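# Slide the door fully open without upsetting anything

## Task

Push or pull the sliding door until it reaches the end of its travel and stays there by itself, not held by the robot. It must not be slammed against either end, the coffee table must still be standing upright at the finish, and the robot must not topple over or be left leaning.

## Robot and tools

Robot: a TidyBot++ wheeled base (0.54 m long, 0.50 m wide, 0.38 m tall) driven by four powered casters, carrying one seven-joint arm with a two-finger gripper. The shoulder sits 0.12 m ahead of the base centre and 0.68 m up. Cameras: base_camera, fixed on the front of the base looking ahead (644x364 images), and wrist_camera, a fisheye on the hand looking along it (644x476). Calibration figures are approximate and drift slightly per scene; wrist_camera's estimated pose degrades with joint reading errors.

Frames: the base frame has its origin on the floor beneath the base centre, x ahead, y to the left, z up. hand_pose is expressed in it and marks the point between the finger pads; the hand's own z runs out along the fingers and its y is the closing direction. The odometry frame is the base frame as it was when the scene began. Heading in base_odometry grows to the left and spans -3.142 to 3.142; it counts wheel rotation, so wheel slip shows up as travel and drift builds over many moves. base_tilt is in degrees, positive when leaning forward or right, with a fixed bias of up to about 1 degree.

execute_actions: argument actions is a list holding one action or nothing (empty just reports state and images). Optional cameras lists base_camera, wrist_camera or all; omitted, null or all gives both, [] gives none. An action may carry base, joints, speeds; base and joint motions begin together. base holds exactly one relative move, counted from the base's last reported position: translate_m (metres, forward positive, -2 to 2), strafe_m (metres, left positive, -2 to 2) or rotate_rad (radians, counter-clockwise from above positive, -6.3 to 6.3). joints holds absolute targets in radians, any subset: joint_1_rad (unlimited, whole arm about vertical, positive is clockwise from above, opposite to rotate_rad), joint_2_rad shoulder -2.249 to 2.249, joint_3_rad unlimited, joint_4_rad elbow -2.579 to 2.579, joint_5_rad unlimited, joint_6_rad wrist -2.099 to 2.099, joint_7_rad unlimited (hand roll; at 1.57 with hand down the fingers open left/right), plus gripper_pos from 0 (open, ~85 mm gap) to 1 (closed, squeezing about 100 N per finger). Unlimited joints take the shorter direction, so turn them in steps below half a revolution. speeds caps top speed for this action only: translate_m and strafe_m 0.05 to 0.5 m/s, rotate_rad 0.1 to 1.57 rad/s (maximum is default). A base move needing over 8.667 s is rejected; actions end after 15 s. Any unknown key or out-of-range number rejects the whole call with no motion. Joints or base left out of an action may still be straining toward earlier targets.

Arm geometry: upper arm 0.42 m, forearm 0.31 m, hand 0.31 m to the hand point. With joint_1_rad 0, joint_3_rad 3.14, joint_5_rad 0 the arm stays in the x-z plane; segment tilts from vertical (forward positive) are joint_2, joint_2-joint_4, joint_2-joint_4-joint_6, and the hand point offset from the shoulder is the sum of length*sin (forward) and length*cos (up). The arm starts folded, hand down, reaching about 0.08 m past the base front. A downward hand tops out near 0.94 m high, and only close in. Friction leaves joints slightly short; to correct, send last command plus (wanted minus read). A self-colliding request is withheld entirely; nothing prevents hitting the base.

Result lines: base_status and joint_status report done, off_target (stopped away from target, possibly still pushing), contact_stop or time_out (target dropped, holding still), not_followed or joint command not followed with a cause line (targets withheld, may be retried later), limit_stop_at_motor_heat. A base blocked by an obstacle shoves until time-out and may still claim done while well short. on_its_own lists uncommanded movement. motor_effort gives percent of maximum per motor, peak in brackets, noisy. ARM HIT flags a hard self or base impact. A torque fault (joints 1-4 limit 104.5 N m, warning 56.7; joints 5-7 limit 51.3, warning 29.4) freezes the arm and gripper for 10 s while the base continues. MOTOR HOT appears from 60 °C; OVER-TEMPERATURE FAULT at 75 °C lets the arm sag. The pictures line names the returned images in order.

wait: seconds from 0 to 10; commands nothing, returns the same report. zoom_image: camera (base_camera or wrist_camera) and region [x0, y0, x1, y1] in pixels of that camera's latest full image, origin top-left, no larger than 504x504. read_manual: optional section "licences"; only text, no motion. finished_scene: scene, the integer of the current scene; irreversible, and the door must already be fully open and staying put.

Cautions: move the door gently with low speeds so it neither bangs open nor rebounds shut. Keep clear of the coffee table. The robot can tip if the arm snags something around 0.8 m high or above while the base keeps moving, or if a raised hand is pushed or pulled sideways hard; retracting the arm or backing off restores level. Avoid driving the arm into things, which causes torque faults. Loose objects may occasionally get nudged by outside forces.

Each tool is called as name(argument=value, ...) on one line, values as JSON.

## Session

execute_actions(actions=[])

Scene clock: 0.00 s.
base_odometry: x=+0.000 y=+0.000 heading=+0.000 (m, m, rad; odometry frame)
base_tilt: forward=+0.6 right=+0.2 (deg)
base_status: not commanded
joint_positions: joint_1_rad=-0.050 joint_2_rad=-0.325 joint_3_rad=+3.138 joint_4_rad=-2.541 joint_5_rad=-0.047 joint_6_rad=-0.846 joint_7_rad=+1.539 gripper_pos=+0.000
joint_status: not commanded
motor_effort: joint_1_rad=+1 joint_2_rad=-2 joint_3_rad=+1 joint_4_rad=+16 joint_5_rad=+1 joint_6_rad=+1 joint_7_rad=-1 (%)
hand_pose: x=+0.2599 y=+0.0196 z=+0.5814 quat_wxyz=(-0.019, +0.999, -0.005, +0.039) (m; base frame)
pictures: base_camera, wrist_camera
Images, in order (width x height): base_camera 644x364, wrist_camera 644x476.

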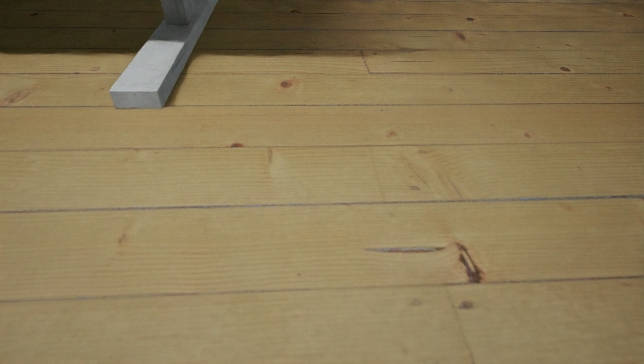

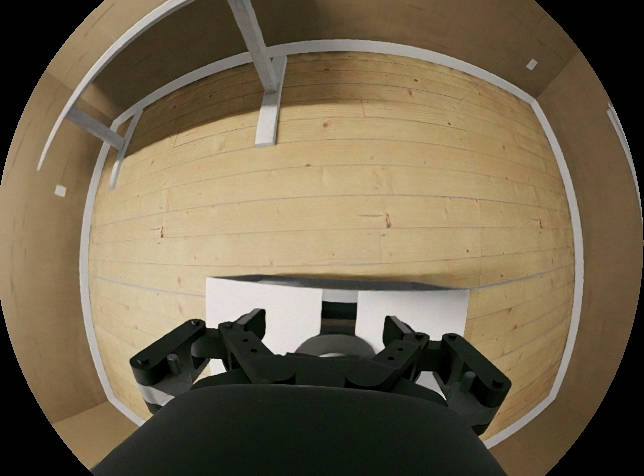

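execute_actions(actions=[{"joints":{"joint_6_rad":0.6,"joint_1_rad":0.9}}], cameras=["wrist_camera"])

execute_actions(actions=[{"joints":{"joint_1_rad":2.8}}], cameras=["wrist_camera"])

Scene clock: 7.60 s.
base_odometry: x=+0.000 y=+0.000 heading=+0.000 (m, m, rad; odometry frame)
base_tilt: forward=+0.6 right=+0.3 (deg)
base_status: not commanded
joint_positions: joint_1_rad=+0.889 joint_2_rad=-0.325 joint_3_rad=+3.138 joint_4_rad=-2.541 joint_5_rad=-0.047 joint_6_rad=+0.574 joint_7_rad=+1.539 gripper_pos=+0.000
joint_status: all done
motor_effort: joint_1_rad=+1(1) joint_2_rad=-6(7) joint_3_rad=+1(1) joint_4_rad=+23(23) joint_5_rad=+1(1) joint_6_rad=+9(9) joint_7_rad=-1(1) (%)
hand_pose: x=+0.3842 y=-0.3351 z=+0.8694 quat_wxyz=(+0.279, +0.646, -0.345, +0.622) (m; base frame)
pictures: wrist_camera
camera_calibration (this result's frames):
wrist_camera: T_world_to_cam=[[-0.758619, -0.650826, -0.0303756, 0.10103], [-0.00479364, 0.0521958, -0.998625, 0.944342], [0.651516, -0.757431, -0.0427166, -0.328669], [0, 0, 0, 1]] pos_world=[0.295304, -0.232482, 0.932073]
Images, in order (width x height): wrist_camera 644x476.

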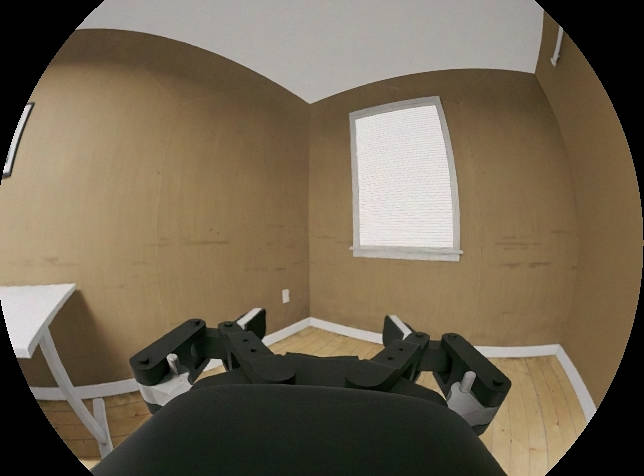

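Scene clock: 10.63 s.
base_odometry: x=+0.000 y=+0.000 heading=+0.000 (m, m, rad; odometry frame)
base_tilt: forward=+0.6 right=+0.2 (deg)
base_status: not commanded
joint_positions: joint_1_rad=+2.789 joint_2_rad=-0.325 joint_3_rad=+3.138 joint_4_rad=-2.541 joint_5_rad=-0.047 joint_6_rad=+0.574 joint_7_rad=+1.539 gripper_pos=+0.000
joint_status: all done
motor_effort: joint_1_rad=+1(0) joint_2_rad=-7(7) joint_3_rad=+1(1) joint_4_rad=+23(23) joint_5_rad=+1(1) joint_6_rad=+9(9) joint_7_rad=-1(1) (%)
hand_pose: x=-0.2838 y=-0.1427 z=+0.8694 quat_wxyz=(+0.668, +0.095, -0.726, +0.135) (m; base frame)
pictures: wrist_camera
camera_calibration (this result's frames):
wrist_camera: T_world_to_cam=[[-0.370717, 0.928249, -0.030376, 0.0548703], [0.0509445, -0.0123331, -0.998625, 0.937709], [-0.927348, -0.371755, -0.0427171, -0.140784], [0, 0, 0, 1]] pos_world=[-0.157985, -0.0917055, 0.932073]
Images, in order (width x height): wrist_camera 644x476.

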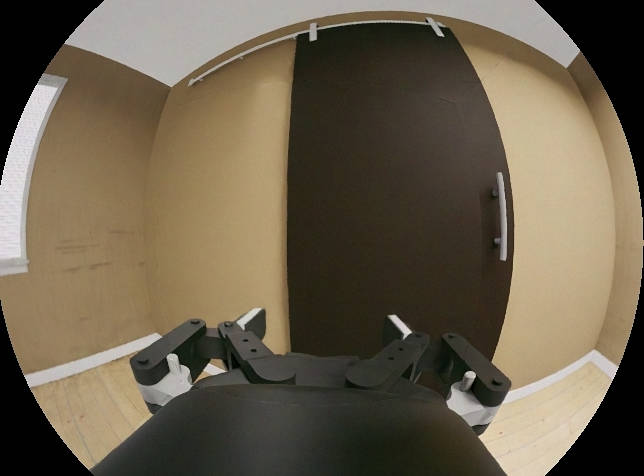

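execute_actions(actions=[{"base":{"rotate_rad":3.14},"joints":{"joint_1_rad":0.0,"joint_7_rad":1.57}}])

execute_actions(actions=[{"base":{"strafe_m":-0.45}}])

Scene clock: 26.63 s.
base_odometry: x=+0.000 y=+0.000 heading=+3.140 (m, m, rad; odometry frame)
base_tilt: forward=+0.6 right=+0.2 (deg)
base_status: done
joint_positions: joint_1_rad=+0.011 joint_2_rad=-0.325 joint_3_rad=+3.138 joint_4_rad=-2.541 joint_5_rad=-0.047 joint_6_rad=+0.574 joint_7_rad=+1.539 gripper_pos=+0.000
joint_status: all done
motor_effort: joint_1_rad=+1(2) joint_2_rad=-7(7) joint_3_rad=+1(2) joint_4_rad=+23(23) joint_5_rad=+1(1) joint_6_rad=+9(9) joint_7_rad=-1(0) (%)
hand_pose: x=+0.5462 y=-0.0100 z=+0.8694 quat_wxyz=(-0.012, +0.731, -0.038, +0.681) (m; base frame)
pictures: base_camera, wrist_camera
camera_calibration (this result's frames):
wrist_camera: T_world_to_cam=[[0.0161755, -0.999408, -0.030376, 0.00883005], [-0.0432222, 0.0296526, -0.998625, 0.948915], [0.998935, 0.0174662, -0.042717, -0.370012], [0, 0, 0, 1]] pos_world=[0.410489, -0.0128503, 0.932073]
Images, in order (width x height): base_camera 644x364, wrist_camera 644x476.

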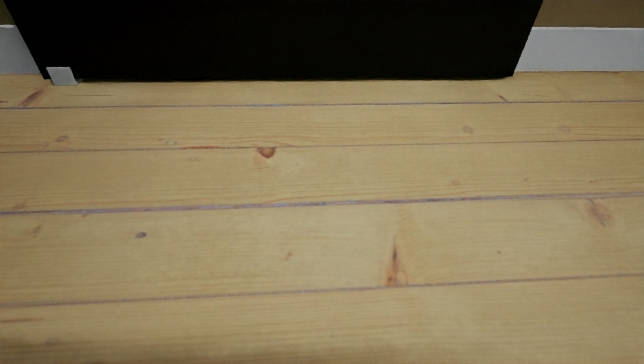

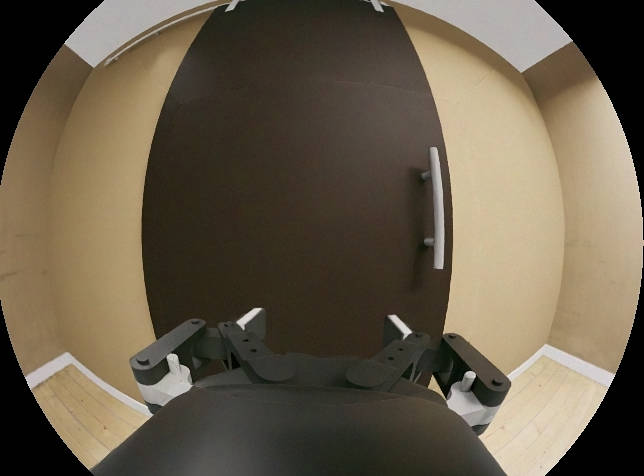

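Scene clock: 28.90 s.
base_odometry: x=+0.000 y=+0.450 heading=+3.140 (m, m, rad; odometry frame)
base_tilt: forward=+0.5 right=+0.3 (deg)
base_status: done
joint_positions: joint_1_rad=+0.010 joint_2_rad=-0.325 joint_3_rad=+3.138 joint_4_rad=-2.541 joint_5_rad=-0.047 joint_6_rad=+0.574 joint_7_rad=+1.539 gripper_pos=+0.000
joint_status: not commanded
motor_effort: joint_1_rad=+1(0) joint_2_rad=-6(6) joint_3_rad=+0(2) joint_4_rad=+23(23) joint_5_rad=+1(2) joint_6_rad=+9(9) joint_7_rad=-1(1) (%)
hand_pose: x=+0.5463 y=-0.0093 z=+0.8694 quat_wxyz=(-0.012, +0.731, -0.037, +0.681) (m; base frame)
pictures: base_camera, wrist_camera
camera_calibration (this result's frames):
wrist_camera: T_world_to_cam=[[0.0178263, -0.99938, -0.0303757, 0.00863341], [-0.0432709, 0.029581, -0.998625, 0.948921], [0.998904, 0.0191162, -0.0427167, -0.370008], [0, 0, 0, 1]] pos_world=[0.41051, -0.0123688, 0.932073]
Images, in order (width x height): base_camera 644x364, wrist_camera 644x476.

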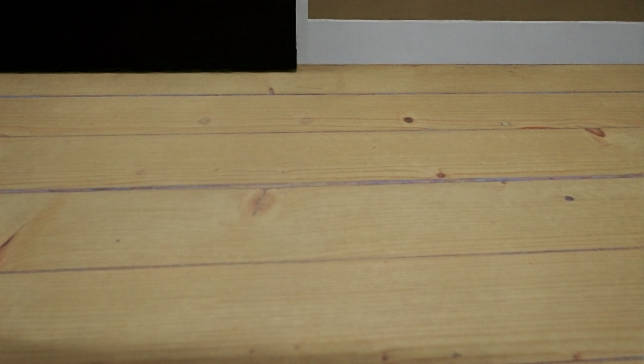

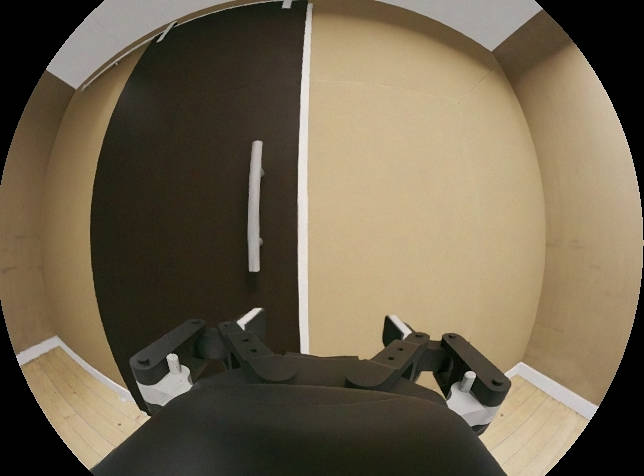

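execute_actions(actions=[{"base":{"translate_m":-0.2},"joints":{"gripper_pos":1.0}}], cameras=[])

execute_actions(actions=[{"base":{"strafe_m":-0.03},"joints":{"joint_1_rad":0,"joint_2_rad":0.8,"joint_4_rad":-1.57,"joint_6_rad":0.8,"joint_5_rad":0,"joint_3_rad":3.14,"joint_7_rad":1.57}}])

Scene clock: 45.90 s.
base_odometry: x=+0.200 y=+0.450 heading=+3.141 (m, m, rad; odometry frame)
base_tilt: forward=+0.6 right=+0.3 (deg)
base_status: done
joint_positions: joint_1_rad=+0.010 joint_2_rad=-0.327 joint_3_rad=+3.138 joint_4_rad=-2.541 joint_5_rad=-0.047 joint_6_rad=+0.574 joint_7_rad=+1.539 gripper_pos=+0.999
joint_status: all done
motor_effort: joint_1_rad=+1(1) joint_2_rad=-6(8) joint_3_rad=+0(1) joint_4_rad=+23(24) joint_5_rad=+1(1) joint_6_rad=+10(10) joint_7_rad=+0(1) (%)
hand_pose: x=+0.5458 y=-0.0092 z=+0.8706 quat_wxyz=(-0.012, +0.730, -0.037, +0.682) (m; base frame)
pictures: none
No camera images: the call's "cameras" was empty. Leave "cameras" out to get every camera's image.

Scene clock: 48.30 s.
base_odometry: x=+0.201 y=+0.480 heading=+3.140 (m, m, rad; odometry frame)
base_tilt: forward=+0.6 right=+0.2 (deg)
base_status: done
joint_positions: joint_1_rad=+0.009 joint_2_rad=+0.794 joint_3_rad=+3.138 joint_4_rad=-1.584 joint_5_rad=-0.025 joint_6_rad=+0.769 joint_7_rad=+1.539 gripper_pos=+0.999
joint_status: all done
motor_effort: joint_1_rad=+1(2) joint_2_rad=-41(42) joint_3_rad=-1(2) joint_4_rad=+21(23) joint_5_rad=+1(2) joint_6_rad=+10(10) joint_7_rad=-1(0) (%)
hand_pose: x=+0.9473 y=-0.0099 z=+0.7375 quat_wxyz=(-0.010, +0.720, -0.027, +0.693) (m; base frame)
pictures: base_camera, wrist_camera
camera_calibration (this result's frames):
wrist_camera: T_world_to_cam=[[0.0275496, -0.999551, -0.0117817, -0.0260574], [-0.0116662, 0.0114639, -0.999866, 0.805332], [0.999552, 0.0276834, -0.0113451, -0.799922], [0, 0, 0, 1]] pos_world=[0.809677, -0.0131334, 0.795842]
Images, in order (width x height): base_camera 644x364, wrist_camera 644x476.

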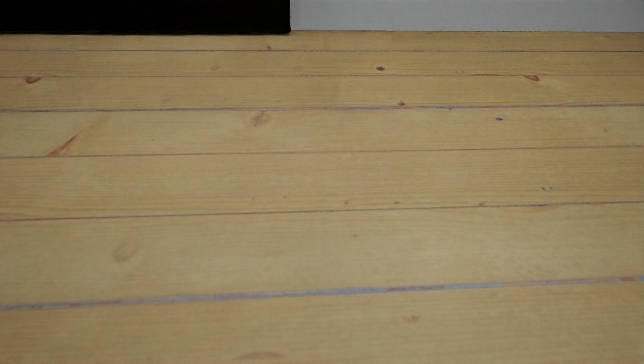

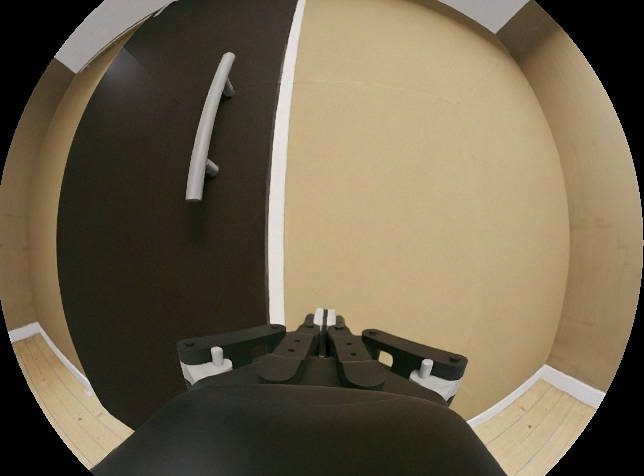

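execute_actions(actions=[{"base":{"translate_m":0.15},"speeds":{"translate_m":0.15}}])

Scene clock: 55.20 s.
base_odometry: x=+0.050 y=+0.480 heading=+3.140 (m, m, rad; odometry frame)
base_tilt: forward=+0.6 right=+0.2 (deg)
base_status: done
joint_positions: joint_1_rad=+0.009 joint_2_rad=+0.794 joint_3_rad=+3.138 joint_4_rad=-1.580 joint_5_rad=-0.024 joint_6_rad=+0.771 joint_7_rad=+1.539 gripper_pos=+0.999
joint_status: not commanded
motor_effort: joint_1_rad=+1(0) joint_2_rad=-39(43) joint_3_rad=-1(1) joint_4_rad=+21(22) joint_5_rad=+1(1) joint_6_rad=+9(10) joint_7_rad=-1(1) (%)
hand_pose: x=+0.9483 y=-0.0098 z=+0.7401 quat_wxyz=(-0.010, +0.718, -0.027, +0.695) (m; base frame)
pictures: base_camera, wrist_camera
camera_calibration (this result's frames):
wrist_camera: T_world_to_cam=[[0.0279924, -0.999546, -0.01113, -0.0268528], [-0.00570431, 0.0109744, -0.999924, 0.802334], [0.999592, 0.0280538, -0.00539452, -0.805332], [0, 0, 0, 1]] pos_world=[0.810332, -0.0130531, 0.797629]
Images, in order (width x height): base_camera 644x364, wrist_camera 644x476.

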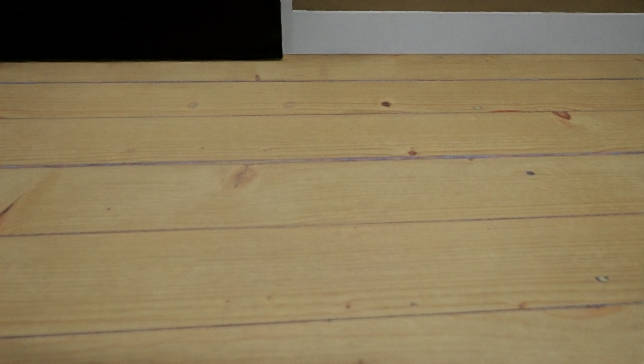

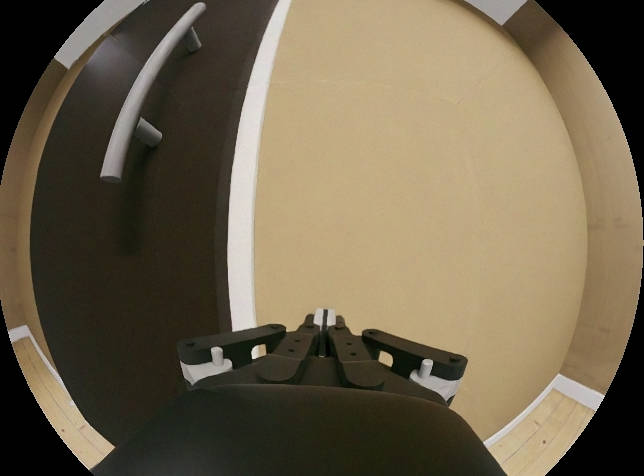

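execute_actions(actions=[{"base":{"translate_m":-0.2}}], cameras=[])

execute_actions(actions=[{"base":{"strafe_m":0.17},"joints":{"joint_2_rad":0.7,"joint_4_rad":-1.24,"joint_6_rad":0.39,"joint_7_rad":1.6,"gripper_pos":0}}], cameras=["wrist_camera"])

Scene clock: 70.70 s.
base_odometry: x=+0.250 y=+0.480 heading=+3.140 (m, m, rad; odometry frame)
base_tilt: forward=+0.5 right=+0.2 (deg)
base_status: done
joint_positions: joint_1_rad=+0.006 joint_2_rad=+0.795 joint_3_rad=+3.138 joint_4_rad=-1.579 joint_5_rad=-0.022 joint_6_rad=+0.772 joint_7_rad=+1.539 gripper_pos=+0.999
joint_status: not commanded
motor_effort: joint_1_rad=+1(3) joint_2_rad=-41(43) joint_3_rad=-1(2) joint_4_rad=+21(23) joint_5_rad=+1(1) joint_6_rad=+10(10) joint_7_rad=-1(1) (%)
hand_pose: x=+0.9488 y=-0.0069 z=+0.7410 quat_wxyz=(-0.011, +0.717, -0.025, +0.696) (m; base frame)
pictures: none
No camera images: the call's "cameras" was empty. Leave "cameras" out to get every camera's image.

Scene clock: 72.37 s.
base_odometry: x=+0.250 y=+0.310 heading=+3.140 (m, m, rad; odometry frame)
base_tilt: forward=+0.6 right=+0.2 (deg)
base_status: done
joint_positions: joint_1_rad=-0.007 joint_2_rad=+0.701 joint_3_rad=+3.138 joint_4_rad=-1.244 joint_5_rad=-0.022 joint_6_rad=+0.421 joint_7_rad=+1.548 gripper_pos=+0.000
joint_status: all done
motor_effort: joint_1_rad=+1(4) joint_2_rad=-42(43) joint_3_rad=-1(2) joint_4_rad=+25(27) joint_5_rad=+1(1) joint_6_rad=+9(10) joint_7_rad=-1(1) (%)
hand_pose: x=+0.9939 y=+0.0061 z=+0.9029 quat_wxyz=(-0.016, +0.690, -0.016, +0.723) (m; base frame)
pictures: wrist_camera
camera_calibration (this result's frames):
wrist_camera: T_world_to_cam=[[0.0522282, -0.998635, -0.00088122, -0.0437948], [0.0734072, 0.0047192, -0.997291, 0.884282], [0.995934, 0.052022, 0.0735534, -0.918221], [0, 0, 0, 1]] pos_world=[0.851861, -0.000140411, 0.949386]
Images, in order (width x height): wrist_camera 644x476.

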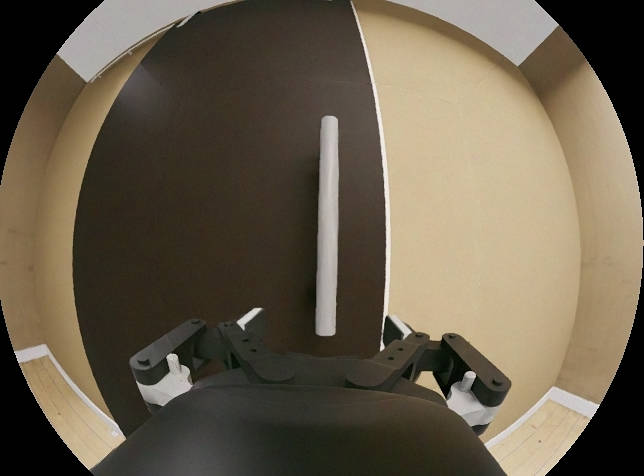

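execute_actions(actions=[{"base":{"translate_m":0.11},"speeds":{"translate_m":0.15}}], cameras=["wrist_camera"])

Scene clock: 78.00 s.
base_odometry: x=+0.140 y=+0.310 heading=+3.141 (m, m, rad; odometry frame)
base_tilt: forward=+0.7 right=+0.2 (deg)
base_status: done
joint_positions: joint_1_rad=-0.007 joint_2_rad=+0.701 joint_3_rad=+3.138 joint_4_rad=-1.244 joint_5_rad=-0.022 joint_6_rad=+0.419 joint_7_rad=+1.548 gripper_pos=+0.000
joint_status: not commanded
motor_effort: joint_1_rad=+1(0) joint_2_rad=-43(45) joint_3_rad=-1(2) joint_4_rad=+26(27) joint_5_rad=+1(1) joint_6_rad=+10(10) joint_7_rad=-1(1) (%)
hand_pose: x=+0.9939 y=+0.0061 z=+0.9024 quat_wxyz=(-0.016, +0.691, -0.016, +0.722) (m; base frame)
pictures: wrist_camera
camera_calibration (this result's frames):
wrist_camera: T_world_to_cam=[[0.0521952, -0.998636, -0.000984043, -0.0437246], [0.071421, 0.00471578, -0.997435, 0.885821], [0.99608, 0.051991, 0.0715698, -0.916547], [0, 0, 0, 1]] pos_world=[0.85197, -0.000190133, 0.949103]
Images, in order (width x height): wrist_camera 644x476.

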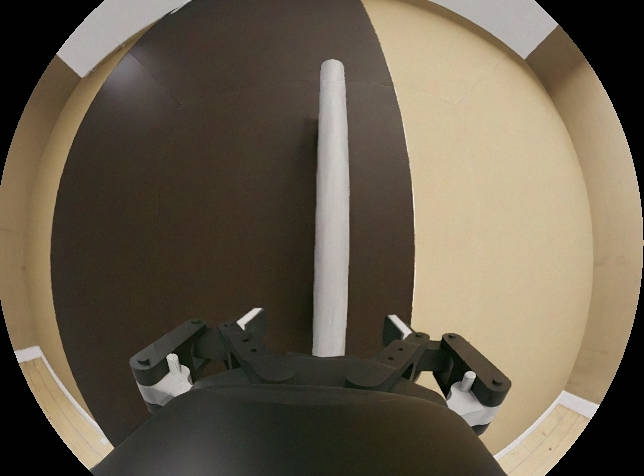

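execute_actions(actions=[{"base":{"translate_m":0.035},"speeds":{"translate_m":0.1}}], cameras=[])

execute_actions(actions=[{"base":{"strafe_m":0.2},"speeds":{"strafe_m":0.08}}])

Scene clock: 84.73 s.
base_odometry: x=+0.105 y=+0.310 heading=+3.141 (m, m, rad; odometry frame)
base_tilt: forward=+0.6 right=+0.2 (deg)
base_status: done
joint_positions: joint_1_rad=-0.007 joint_2_rad=+0.701 joint_3_rad=+3.138 joint_4_rad=-1.244 joint_5_rad=-0.022 joint_6_rad=+0.418 joint_7_rad=+1.548 gripper_pos=+0.000
joint_status: not commanded
motor_effort: joint_1_rad=+0(3) joint_2_rad=-43(45) joint_3_rad=-1(2) joint_4_rad=+26(26) joint_5_rad=+1(1) joint_6_rad=+9(10) joint_7_rad=+0(1) (%)
hand_pose: x=+0.9939 y=+0.0060 z=+0.9024 quat_wxyz=(-0.016, +0.691, -0.016, +0.722) (m; base frame)
pictures: none
No camera images: the call's "cameras" was empty. Leave "cameras" out to get every camera's image.

Scene clock: 88.13 s.
base_odometry: x=+0.105 y=+0.110 heading=+3.141 (m, m, rad; odometry frame)
base_tilt: forward=+0.6 right=+0.2 (deg)
base_status: done
joint_positions: joint_1_rad=+0.007 joint_2_rad=+0.701 joint_3_rad=+3.147 joint_4_rad=-1.244 joint_5_rad=-0.022 joint_6_rad=+0.418 joint_7_rad=+1.549 gripper_pos=+0.000
joint_status: not commanded
motor_effort: joint_1_rad=+1(11) joint_2_rad=-42(43) joint_3_rad=-1(7) joint_4_rad=+25(27) joint_5_rad=+1(3) joint_6_rad=+9(10) joint_7_rad=-1(1) (%)
hand_pose: x=+0.9939 y=-0.0111 z=+0.9021 quat_wxyz=(-0.006, +0.691, -0.021, +0.722) (m; base frame)
pictures: base_camera, wrist_camera
camera_calibration (this result's frames):
wrist_camera: T_world_to_cam=[[0.031148, -0.9995, 0.00549801, -0.0457839], [0.0703878, -0.00329356, -0.997514, 0.886672], [0.997033, 0.0314575, 0.07025, -0.915615], [0, 0, 0, 1]] pos_world=[0.851914, -0.0140377, 0.949042]
Images, in order (width x height): base_camera 644x364, wrist_camera 644x476.

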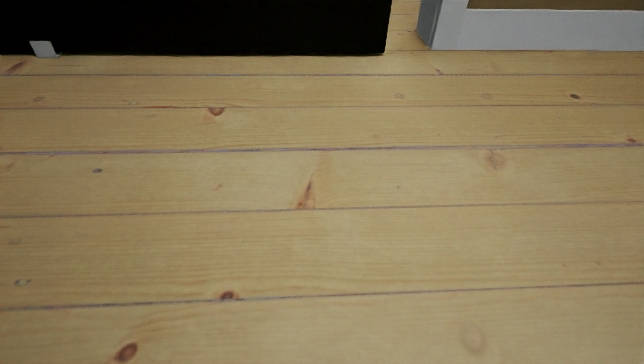

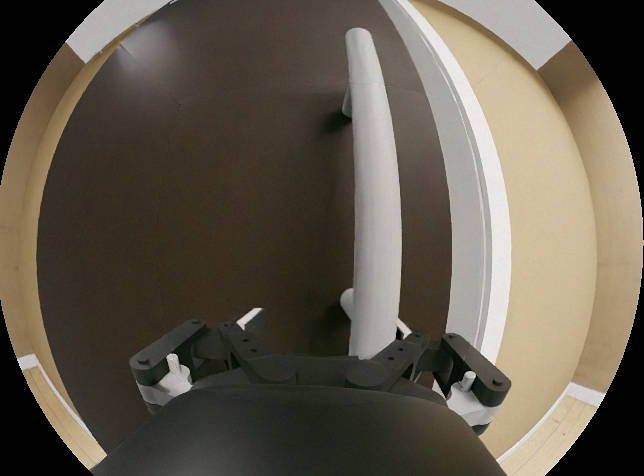

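execute_actions(actions=[{"base":{"translate_m":-0.015},"speeds":{"translate_m":0.05}}], cameras=[])

execute_actions(actions=[{"base":{"strafe_m":0.4},"speeds":{"strafe_m":0.1}}])

Scene clock: 92.97 s.
base_odometry: x=+0.120 y=+0.110 heading=+3.141 (m, m, rad; odometry frame)
base_tilt: forward=+0.6 right=+0.2 (deg)
base_status: done
joint_positions: joint_1_rad=+0.007 joint_2_rad=+0.700 joint_3_rad=+3.147 joint_4_rad=-1.244 joint_5_rad=-0.022 joint_6_rad=+0.417 joint_7_rad=+1.549 gripper_pos=+0.000
joint_status: not commanded
motor_effort: joint_1_rad=+1(1) joint_2_rad=-41(45) joint_3_rad=+0(2) joint_4_rad=+25(27) joint_5_rad=+1(1) joint_6_rad=+9(10) joint_7_rad=-1(1) (%)
hand_pose: x=+0.9939 y=-0.0109 z=+0.9021 quat_wxyz=(-0.007, +0.691, -0.020, +0.722) (m; base frame)
pictures: none
No camera images: the call's "cameras" was empty. Leave "cameras" out to get every camera's image.

Scene clock: 98.00 s.
base_odometry: x=+0.120 y=-0.290 heading=+3.141 (m, m, rad; odometry frame)
base_tilt: forward=+0.6 right=+0.2 (deg)
base_status: done
joint_positions: joint_1_rad=+0.027 joint_2_rad=+0.694 joint_3_rad=+3.153 joint_4_rad=-1.250 joint_5_rad=-0.022 joint_6_rad=+0.415 joint_7_rad=+1.550 gripper_pos=+0.000
joint_status: not commanded
motor_effort: joint_1_rad=-2(12) joint_2_rad=-40(44) joint_3_rad=-2(8) joint_4_rad=+27(31) joint_5_rad=+2(4) joint_6_rad=+10(10) joint_7_rad=-1(1) (%)
hand_pose: x=+0.9913 y=-0.0309 z=+0.9035 quat_wxyz=(+0.004, +0.692, -0.027, +0.722) (m; base frame)
pictures: base_camera, wrist_camera
camera_calibration (this result's frames):
wrist_camera: T_world_to_cam=[[0.00751385, -0.999921, 0.0100839, -0.0462118], [0.0679945, -0.00954997, -0.99764, 0.890501], [0.997657, 0.00818176, 0.0679174, -0.911741], [0, 0, 0, 1]] pos_world=[0.849403, -0.0302443, 0.950788]
Images, in order (width x height): base_camera 644x364, wrist_camera 644x476.

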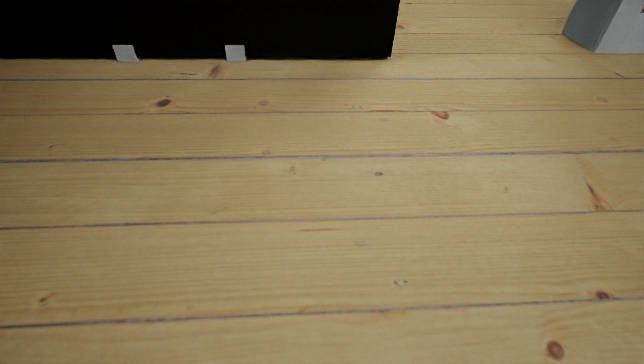

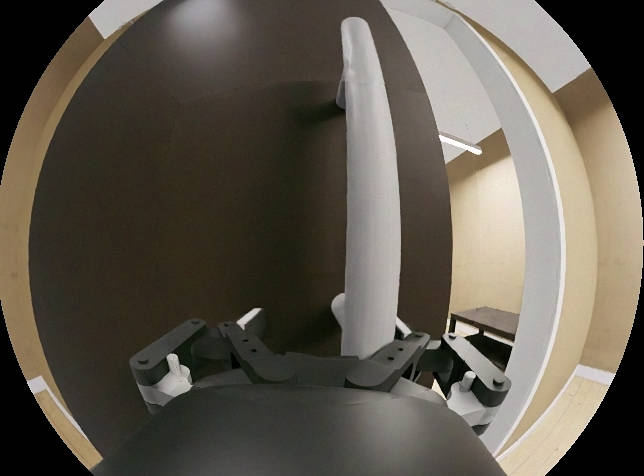

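execute_actions(actions=[{"base":{"translate_m":-0.02},"speeds":{"translate_m":0.05}}], cameras=[])

execute_actions(actions=[{"base":{"strafe_m":0.2},"speeds":{"strafe_m":0.06}}])

Scene clock: 104.17 s.
base_odometry: x=+0.140 y=-0.290 heading=+3.141 (m, m, rad; odometry frame)
base_tilt: forward=+0.6 right=+0.3 (deg)
base_status: done
joint_positions: joint_1_rad=+0.013 joint_2_rad=+0.695 joint_3_rad=+3.153 joint_4_rad=-1.246 joint_5_rad=-0.022 joint_6_rad=+0.414 joint_7_rad=+1.550 gripper_pos=+0.000
joint_status: not commanded
motor_effort: joint_1_rad=+0(2) joint_2_rad=-42(46) joint_3_rad=-1(2) joint_4_rad=+25(27) joint_5_rad=+1(2) joint_6_rad=+9(10) joint_7_rad=-1(1) (%)
hand_pose: x=+0.9924 y=-0.0188 z=+0.9044 quat_wxyz=(-0.001, +0.691, -0.022, +0.722) (m; base frame)
pictures: none
No camera images: the call's "cameras" was empty. Leave "cameras" out to get every camera's image.

Scene clock: 108.17 s.
base_odometry: x=+0.140 y=-0.490 heading=+3.141 (m, m, rad; odometry frame)
base_tilt: forward=+0.6 right=+0.2 (deg)
base_status: done
joint_positions: joint_1_rad=+0.032 joint_2_rad=+0.694 joint_3_rad=+3.153 joint_4_rad=-1.248 joint_5_rad=-0.022 joint_6_rad=+0.414 joint_7_rad=+1.550 gripper_pos=+0.000
joint_status: not commanded
motor_effort: joint_1_rad=-3(10) joint_2_rad=-40(43) joint_3_rad=-4(7) joint_4_rad=+26(30) joint_5_rad=+2(3) joint_6_rad=+9(10) joint_7_rad=-1(1) (%)
hand_pose: x=+0.9915 y=-0.0355 z=+0.9048 quat_wxyz=(+0.006, +0.691, -0.029, +0.722) (m; base frame)
pictures: base_camera, wrist_camera
camera_calibration (this result's frames):
wrist_camera: T_world_to_cam=[[0.00225525, -0.999945, 0.010236, -0.0457373], [0.0700359, -0.010053, -0.997494, 0.889496], [0.997542, 0.00296648, 0.0700094, -0.913939], [0, 0, 0, 1]] pos_world=[0.849499, -0.0340815, 0.951719]
Images, in order (width x height): base_camera 644x364, wrist_camera 644x476.

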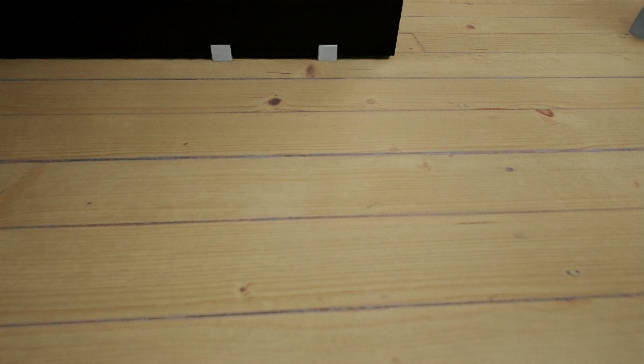

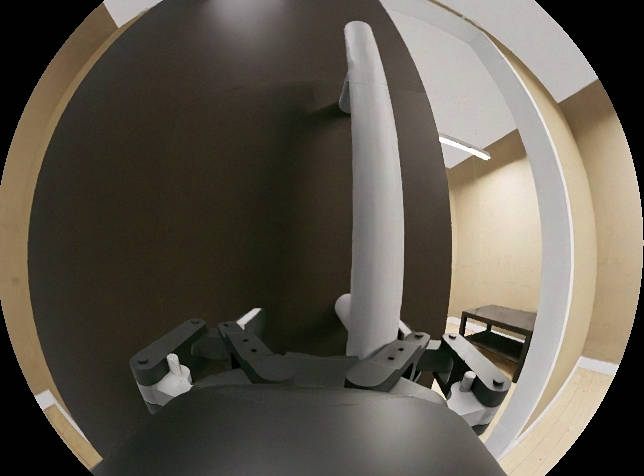

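execute_actions(actions=[{"base":{"strafe_m":0.1},"speeds":{"strafe_m":0.05}}])

Scene clock: 114.00 s.
base_odometry: x=+0.140 y=-0.590 heading=+3.141 (m, m, rad; odometry frame)
base_tilt: forward=+0.6 right=+0.3 (deg)
base_status: done
joint_positions: joint_1_rad=+0.072 joint_2_rad=+0.688 joint_3_rad=+3.164 joint_4_rad=-1.256 joint_5_rad=-0.022 joint_6_rad=+0.414 joint_7_rad=+1.551 gripper_pos=+0.000
joint_status: not commanded
motor_effort: joint_1_rad=-12(17) joint_2_rad=-37(42) joint_3_rad=-7(10) joint_4_rad=+31(32) joint_5_rad=+4(5) joint_6_rad=+11(10) joint_7_rad=-1(1) (%)
hand_pose: x=+0.9868 y=-0.0758 z=+0.9042 quat_wxyz=(+0.026, +0.692, -0.043, +0.721) (m; base frame)
pictures: base_camera, wrist_camera
camera_calibration (this result's frames):
wrist_camera: T_world_to_cam=[[-0.045878, -0.998794, 0.0174914, -0.0450021], [0.0652086, -0.0204668, -0.997662, 0.893007], [0.996816, -0.0446301, 0.066069, -0.908488], [0, 0, 0, 1]] pos_world=[0.8453, -0.0672167, 0.951729]
Images, in order (width x height): base_camera 644x364, wrist_camera 644x476.

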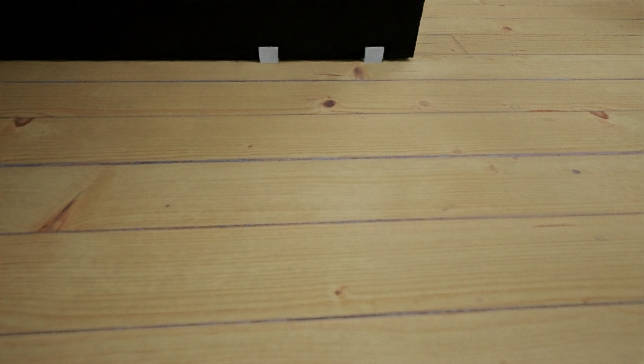

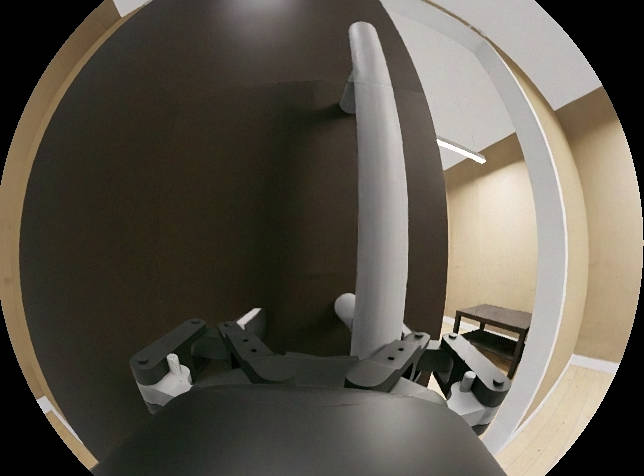

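execute_actions(actions=[{"base":{"strafe_m":0.03},"speeds":{"strafe_m":0.05}}])

Scene clock: 129.03 s.
base_odometry: x=+0.140 y=-0.620 heading=+3.140 (m, m, rad; odometry frame)
base_tilt: forward=+0.6 right=+0.2 (deg)
base_status: done
joint_positions: joint_1_rad=+0.073 joint_2_rad=+0.683 joint_3_rad=+3.168 joint_4_rad=-1.263 joint_5_rad=-0.022 joint_6_rad=+0.412 joint_7_rad=+1.551 gripper_pos=+0.000
joint_status: not commanded
motor_effort: joint_1_rad=-12(19) joint_2_rad=-35(41) joint_3_rad=-8(11) joint_4_rad=+32(32) joint_5_rad=+4(5) joint_6_rad=+10(11) joint_7_rad=-1(1) (%)
hand_pose: x=+0.9849 y=-0.0789 z=+0.9042 quat_wxyz=(+0.028, +0.693, -0.043, +0.720) (m; base frame)
pictures: base_camera, wrist_camera
camera_calibration (this result's frames):
wrist_camera: T_world_to_cam=[[-0.0502666, -0.998532, 0.0201885, -0.046325], [0.0619247, -0.0232913, -0.997809, 0.896153], [0.996814, -0.0489063, 0.0630045, -0.904201], [0, 0, 0, 1]] pos_world=[0.843498, -0.0696056, 0.952093]
Images, in order (width x height): base_camera 644x364, wrist_camera 644x476.

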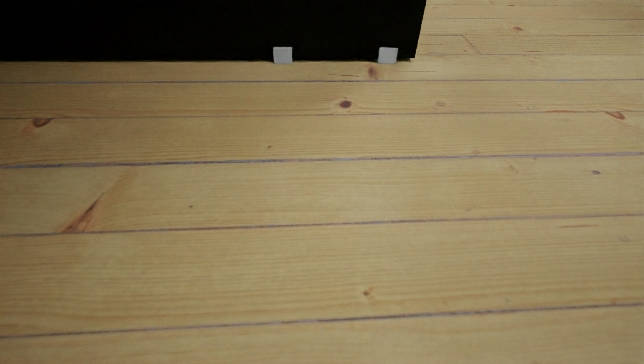

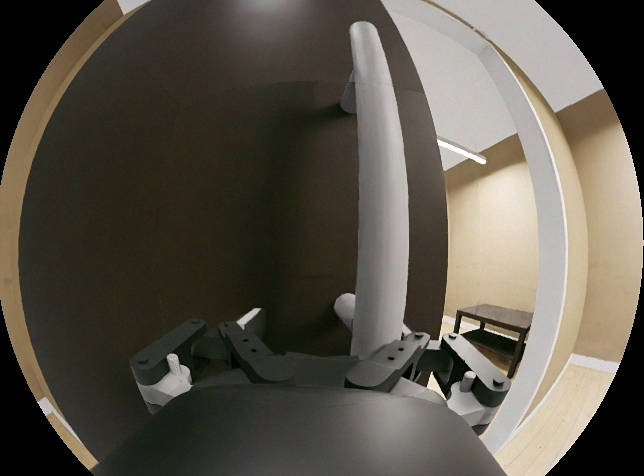

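execute_actions(actions=[{"base":{"strafe_m":0.05},"speeds":{"strafe_m":0.05}}])

Scene clock: 135.17 s.
base_odometry: x=+0.140 y=-0.670 heading=+3.140 (m, m, rad; odometry frame)
base_tilt: forward=+0.6 right=+0.3 (deg)
base_status: done
joint_positions: joint_1_rad=+0.083 joint_2_rad=+0.677 joint_3_rad=+3.170 joint_4_rad=-1.270 joint_5_rad=-0.022 joint_6_rad=+0.410 joint_7_rad=+1.552 gripper_pos=+0.000
joint_status: not commanded
motor_effort: joint_1_rad=-14(19) joint_2_rad=-34(41) joint_3_rad=-8(12) joint_4_rad=+34(34) joint_5_rad=+4(5) joint_6_rad=+11(11) joint_7_rad=-1(1) (%)
hand_pose: x=+0.9818 y=-0.0886 z=+0.9043 quat_wxyz=(+0.033, +0.694, -0.047, +0.718) (m; base frame)
pictures: base_camera, wrist_camera
camera_calibration (this result's frames):
wrist_camera: T_world_to_cam=[[-0.0620521, -0.997829, 0.0220786, -0.0461953], [0.0580454, -0.0256917, -0.997983, 0.900039], [0.996384, -0.0606454, 0.0595135, -0.899079], [0, 0, 0, 1]] pos_world=[0.840718, -0.0774964, 0.952751]
Images, in order (width x height): base_camera 644x364, wrist_camera 644x476.

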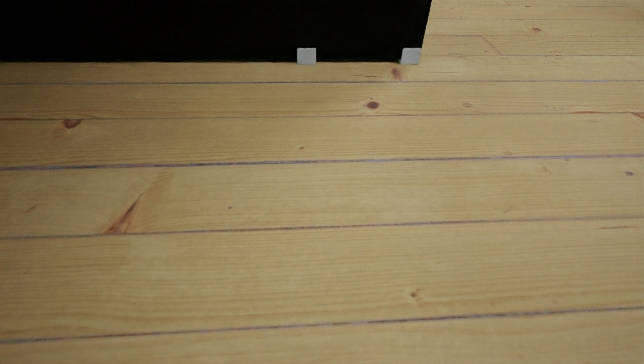

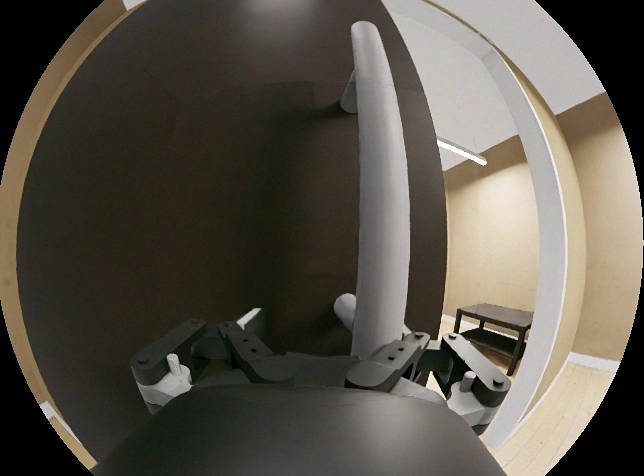

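Still moving.

execute_actions(actions=[{"base":{"strafe_m":0.05},"speeds":{"strafe_m":0.05}}])

Scene clock: 138.67 s.
base_odometry: x=+0.140 y=-0.720 heading=+3.140 (m, m, rad; odometry frame)
base_tilt: forward=+0.6 right=+0.2 (deg)
base_status: done
joint_positions: joint_1_rad=+0.096 joint_2_rad=+0.672 joint_3_rad=+3.176 joint_4_rad=-1.277 joint_5_rad=-0.022 joint_6_rad=+0.408 joint_7_rad=+1.552 gripper_pos=+0.000
joint_status: not commanded
motor_effort: joint_1_rad=-17(21) joint_2_rad=-35(40) joint_3_rad=-10(12) joint_4_rad=+34(36) joint_5_rad=+4(5) joint_6_rad=+11(11) joint_7_rad=-1(1) (%)
hand_pose: x=+0.9783 y=-0.1032 z=+0.9047 quat_wxyz=(+0.041, +0.694, -0.052, +0.717) (m; base frame)
pictures: base_camera, wrist_camera
camera_calibration (this result's frames):
wrist_camera: T_world_to_cam=[[-0.0801592, -0.996455, 0.0255345, -0.0463341], [0.0543584, -0.0299488, -0.998072, 0.903446], [0.995299, -0.0786167, 0.0565664, -0.894672], [0, 0, 0, 1]] pos_world=[0.837642, -0.0894489, 0.953496]
Images, in order (width x height): base_camera 644x364, wrist_camera 644x476.

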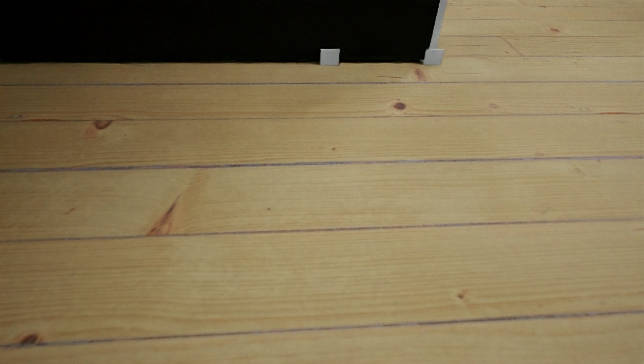

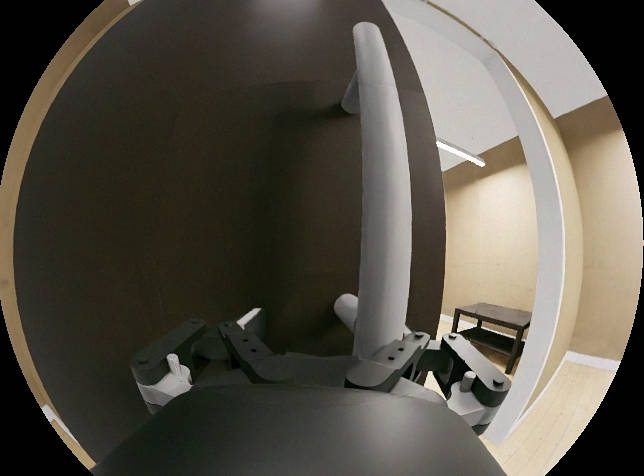

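execute_actions(actions=[{"base":{"strafe_m":0.04},"speeds":{"strafe_m":0.05}}])

Scene clock: 145.20 s.
base_odometry: x=+0.140 y=-0.760 heading=+3.140 (m, m, rad; odometry frame)
base_tilt: forward=+0.5 right=+0.2 (deg)
base_status: done
joint_positions: joint_1_rad=+0.107 joint_2_rad=+0.668 joint_3_rad=+3.182 joint_4_rad=-1.281 joint_5_rad=-0.022 joint_6_rad=+0.407 joint_7_rad=+1.552 gripper_pos=+0.000
joint_status: not commanded
motor_effort: joint_1_rad=-19(24) joint_2_rad=-33(38) joint_3_rad=-11(14) joint_4_rad=+36(36) joint_5_rad=+4(5) joint_6_rad=+11(11) joint_7_rad=-1(1) (%)
hand_pose: x=+0.9756 y=-0.1153 z=+0.9049 quat_wxyz=(+0.047, +0.694, -0.056, +0.716) (m; base frame)
pictures: base_camera, wrist_camera
camera_calibration (this result's frames):
wrist_camera: T_world_to_cam=[[-0.09523, -0.99503, 0.0290785, -0.0469276], [0.0518048, -0.0341255, -0.998074, 0.905471], [0.994106, -0.0935402, 0.0547971, -0.891836], [0, 0, 0, 1]] pos_world=[0.835203, -0.0992173, 0.953961]
Images, in order (width x height): base_camera 644x364, wrist_camera 644x476.

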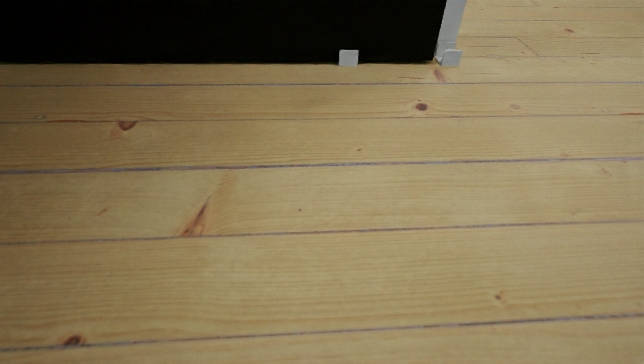

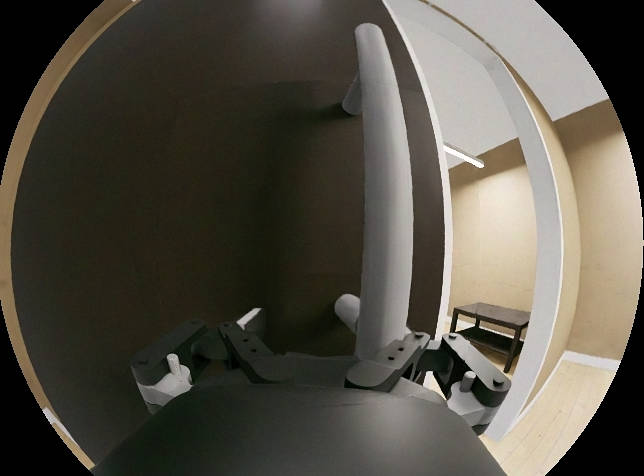

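execute_actions(actions=[{"base":{"strafe_m":0.05},"speeds":{"strafe_m":0.05}}])

Scene clock: 149.93 s.
base_odometry: x=+0.140 y=-0.810 heading=+3.140 (m, m, rad; odometry frame)
base_tilt: forward=+0.4 right=+0.2 (deg)
base_status: done
joint_positions: joint_1_rad=+0.115 joint_2_rad=+0.661 joint_3_rad=+3.185 joint_4_rad=-1.290 joint_5_rad=-0.022 joint_6_rad=+0.405 joint_7_rad=+1.552 gripper_pos=+0.000
joint_status: not commanded
motor_effort: joint_1_rad=-20(26) joint_2_rad=-31(38) joint_3_rad=-11(14) joint_4_rad=+37(39) joint_5_rad=+4(6) joint_6_rad=+12(12) joint_7_rad=-1(1) (%)
hand_pose: x=+0.9718 y=-0.1232 z=+0.9050 quat_wxyz=(+0.052, +0.696, -0.059, +0.714) (m; base frame)
pictures: base_camera, wrist_camera
camera_calibration (this result's frames):
wrist_camera: T_world_to_cam=[[-0.105252, -0.993973, 0.0306485, -0.0467268], [0.0473514, -0.035794, -0.998237, 0.909789], [0.993318, -0.103616, 0.0508334, -0.885698], [0, 0, 0, 1]] pos_world=[0.831781, -0.105652, 0.95464]
Images, in order (width x height): base_camera 644x364, wrist_camera 644x476.

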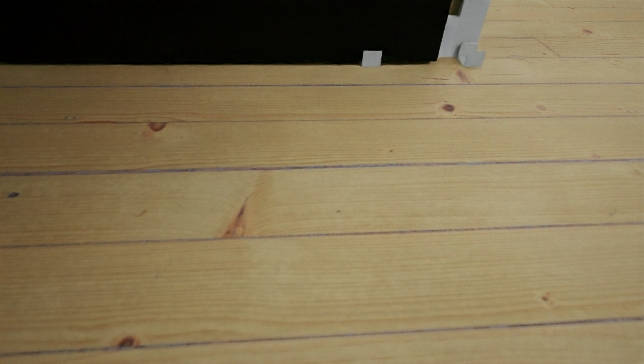

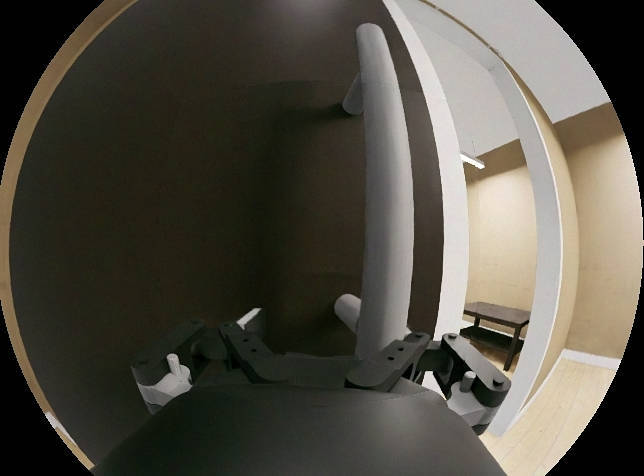

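execute_actions(actions=[{"base":{"translate_m":-0.015},"speeds":{"translate_m":0.05}}], cameras=[])

execute_actions(actions=[{"base":{"strafe_m":0.05},"speeds":{"strafe_m":0.05}}])

Scene clock: 155.37 s.
base_odometry: x=+0.155 y=-0.810 heading=+3.140 (m, m, rad; odometry frame)
base_tilt: forward=+0.6 right=+0.2 (deg)
base_status: done
joint_positions: joint_1_rad=+0.065 joint_2_rad=+0.683 joint_3_rad=+3.185 joint_4_rad=-1.256 joint_5_rad=-0.022 joint_6_rad=+0.405 joint_7_rad=+1.553 gripper_pos=+0.000
joint_status: not commanded
motor_effort: joint_1_rad=-9(19) joint_2_rad=-37(44) joint_3_rad=-6(11) joint_4_rad=+28(34) joint_5_rad=+2(5) joint_6_rad=+9(11) joint_7_rad=-1(1) (%)
hand_pose: x=+0.9855 y=-0.0807 z=+0.9060 quat_wxyz=(+0.034, +0.693, -0.041, +0.719) (m; base frame)
pictures: none
No camera images: the call's "cameras" was empty. Leave "cameras" out to get every camera's image.

Scene clock: 156.80 s.
base_odometry: x=+0.155 y=-0.860 heading=+3.139 (m, m, rad; odometry frame)
base_tilt: forward=+0.6 right=+0.3 (deg)
base_status: done
joint_positions: joint_1_rad=+0.102 joint_2_rad=+0.687 joint_3_rad=+3.185 joint_4_rad=-1.251 joint_5_rad=-0.022 joint_6_rad=+0.405 joint_7_rad=+1.553 gripper_pos=+0.000
joint_status: not commanded
motor_effort: joint_1_rad=-18(21) joint_2_rad=-40(43) joint_3_rad=-10(12) joint_4_rad=+26(30) joint_5_rad=+4(5) joint_6_rad=+9(10) joint_7_rad=-1(1) (%)
hand_pose: x=+0.9833 y=-0.1128 z=+0.9063 quat_wxyz=(+0.047, +0.691, -0.053, +0.719) (m; base frame)
pictures: base_camera, wrist_camera
camera_calibration (this result's frames):
wrist_camera: T_world_to_cam=[[-0.091898, -0.995236, 0.0325623, -0.0502254], [0.0609022, -0.038257, -0.99741, 0.896521], [0.993904, -0.0896769, 0.0641278, -0.907181], [0, 0, 0, 1]] pos_world=[0.842435, -0.097041, 0.95401]
Images, in order (width x height): base_camera 644x364, wrist_camera 644x476.

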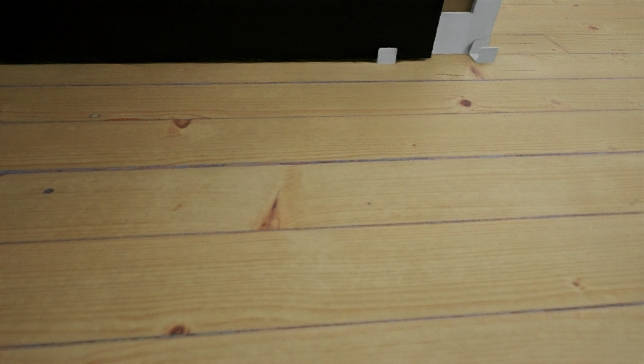

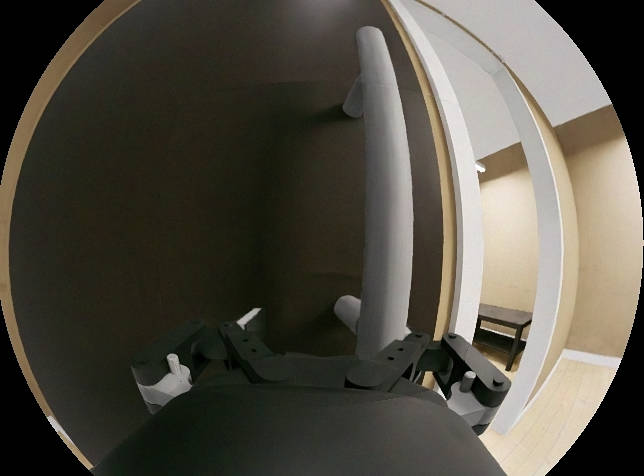

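execute_actions(actions=[{"base":{"strafe_m":0.06},"speeds":{"strafe_m":0.05}}])

Scene clock: 161.43 s.
base_odometry: x=+0.155 y=-0.920 heading=+3.139 (m, m, rad; odometry frame)
base_tilt: forward=+0.6 right=+0.2 (deg)
base_status: done
joint_positions: joint_1_rad=+0.157 joint_2_rad=+0.696 joint_3_rad=+3.207 joint_4_rad=-1.239 joint_5_rad=-0.022 joint_6_rad=+0.405 joint_7_rad=+1.553 gripper_pos=+0.000
joint_status: not commanded
motor_effort: joint_1_rad=-29(32) joint_2_rad=-44(45) joint_3_rad=-16(18) joint_4_rad=+24(25) joint_5_rad=+7(8) joint_6_rad=+10(10) joint_7_rad=+0(0) (%)
hand_pose: x=+0.9768 y=-0.1723 z=+0.9058 quat_wxyz=(+0.078, +0.688, -0.073, +0.718) (m; base frame)
pictures: base_camera, wrist_camera
camera_calibration (this result's frames):
wrist_camera: T_world_to_cam=[[-0.163234, -0.985467, 0.0470114, -0.0517341], [0.0583731, -0.0572141, -0.996654, 0.892631], [0.984859, -0.159944, 0.066864, -0.911839], [0, 0, 0, 1]] pos_world=[0.837483, -0.145754, 0.953045]
Images, in order (width x height): base_camera 644x364, wrist_camera 644x476.

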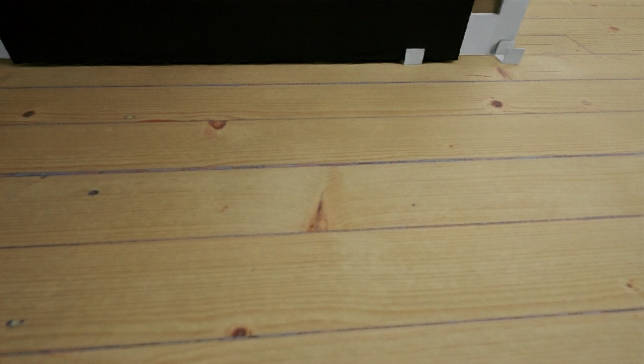

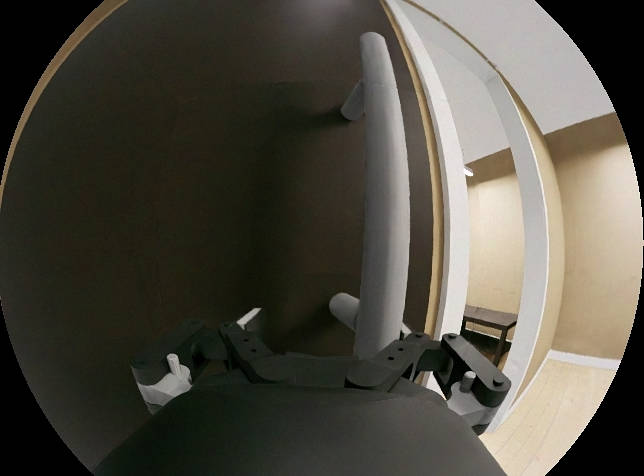

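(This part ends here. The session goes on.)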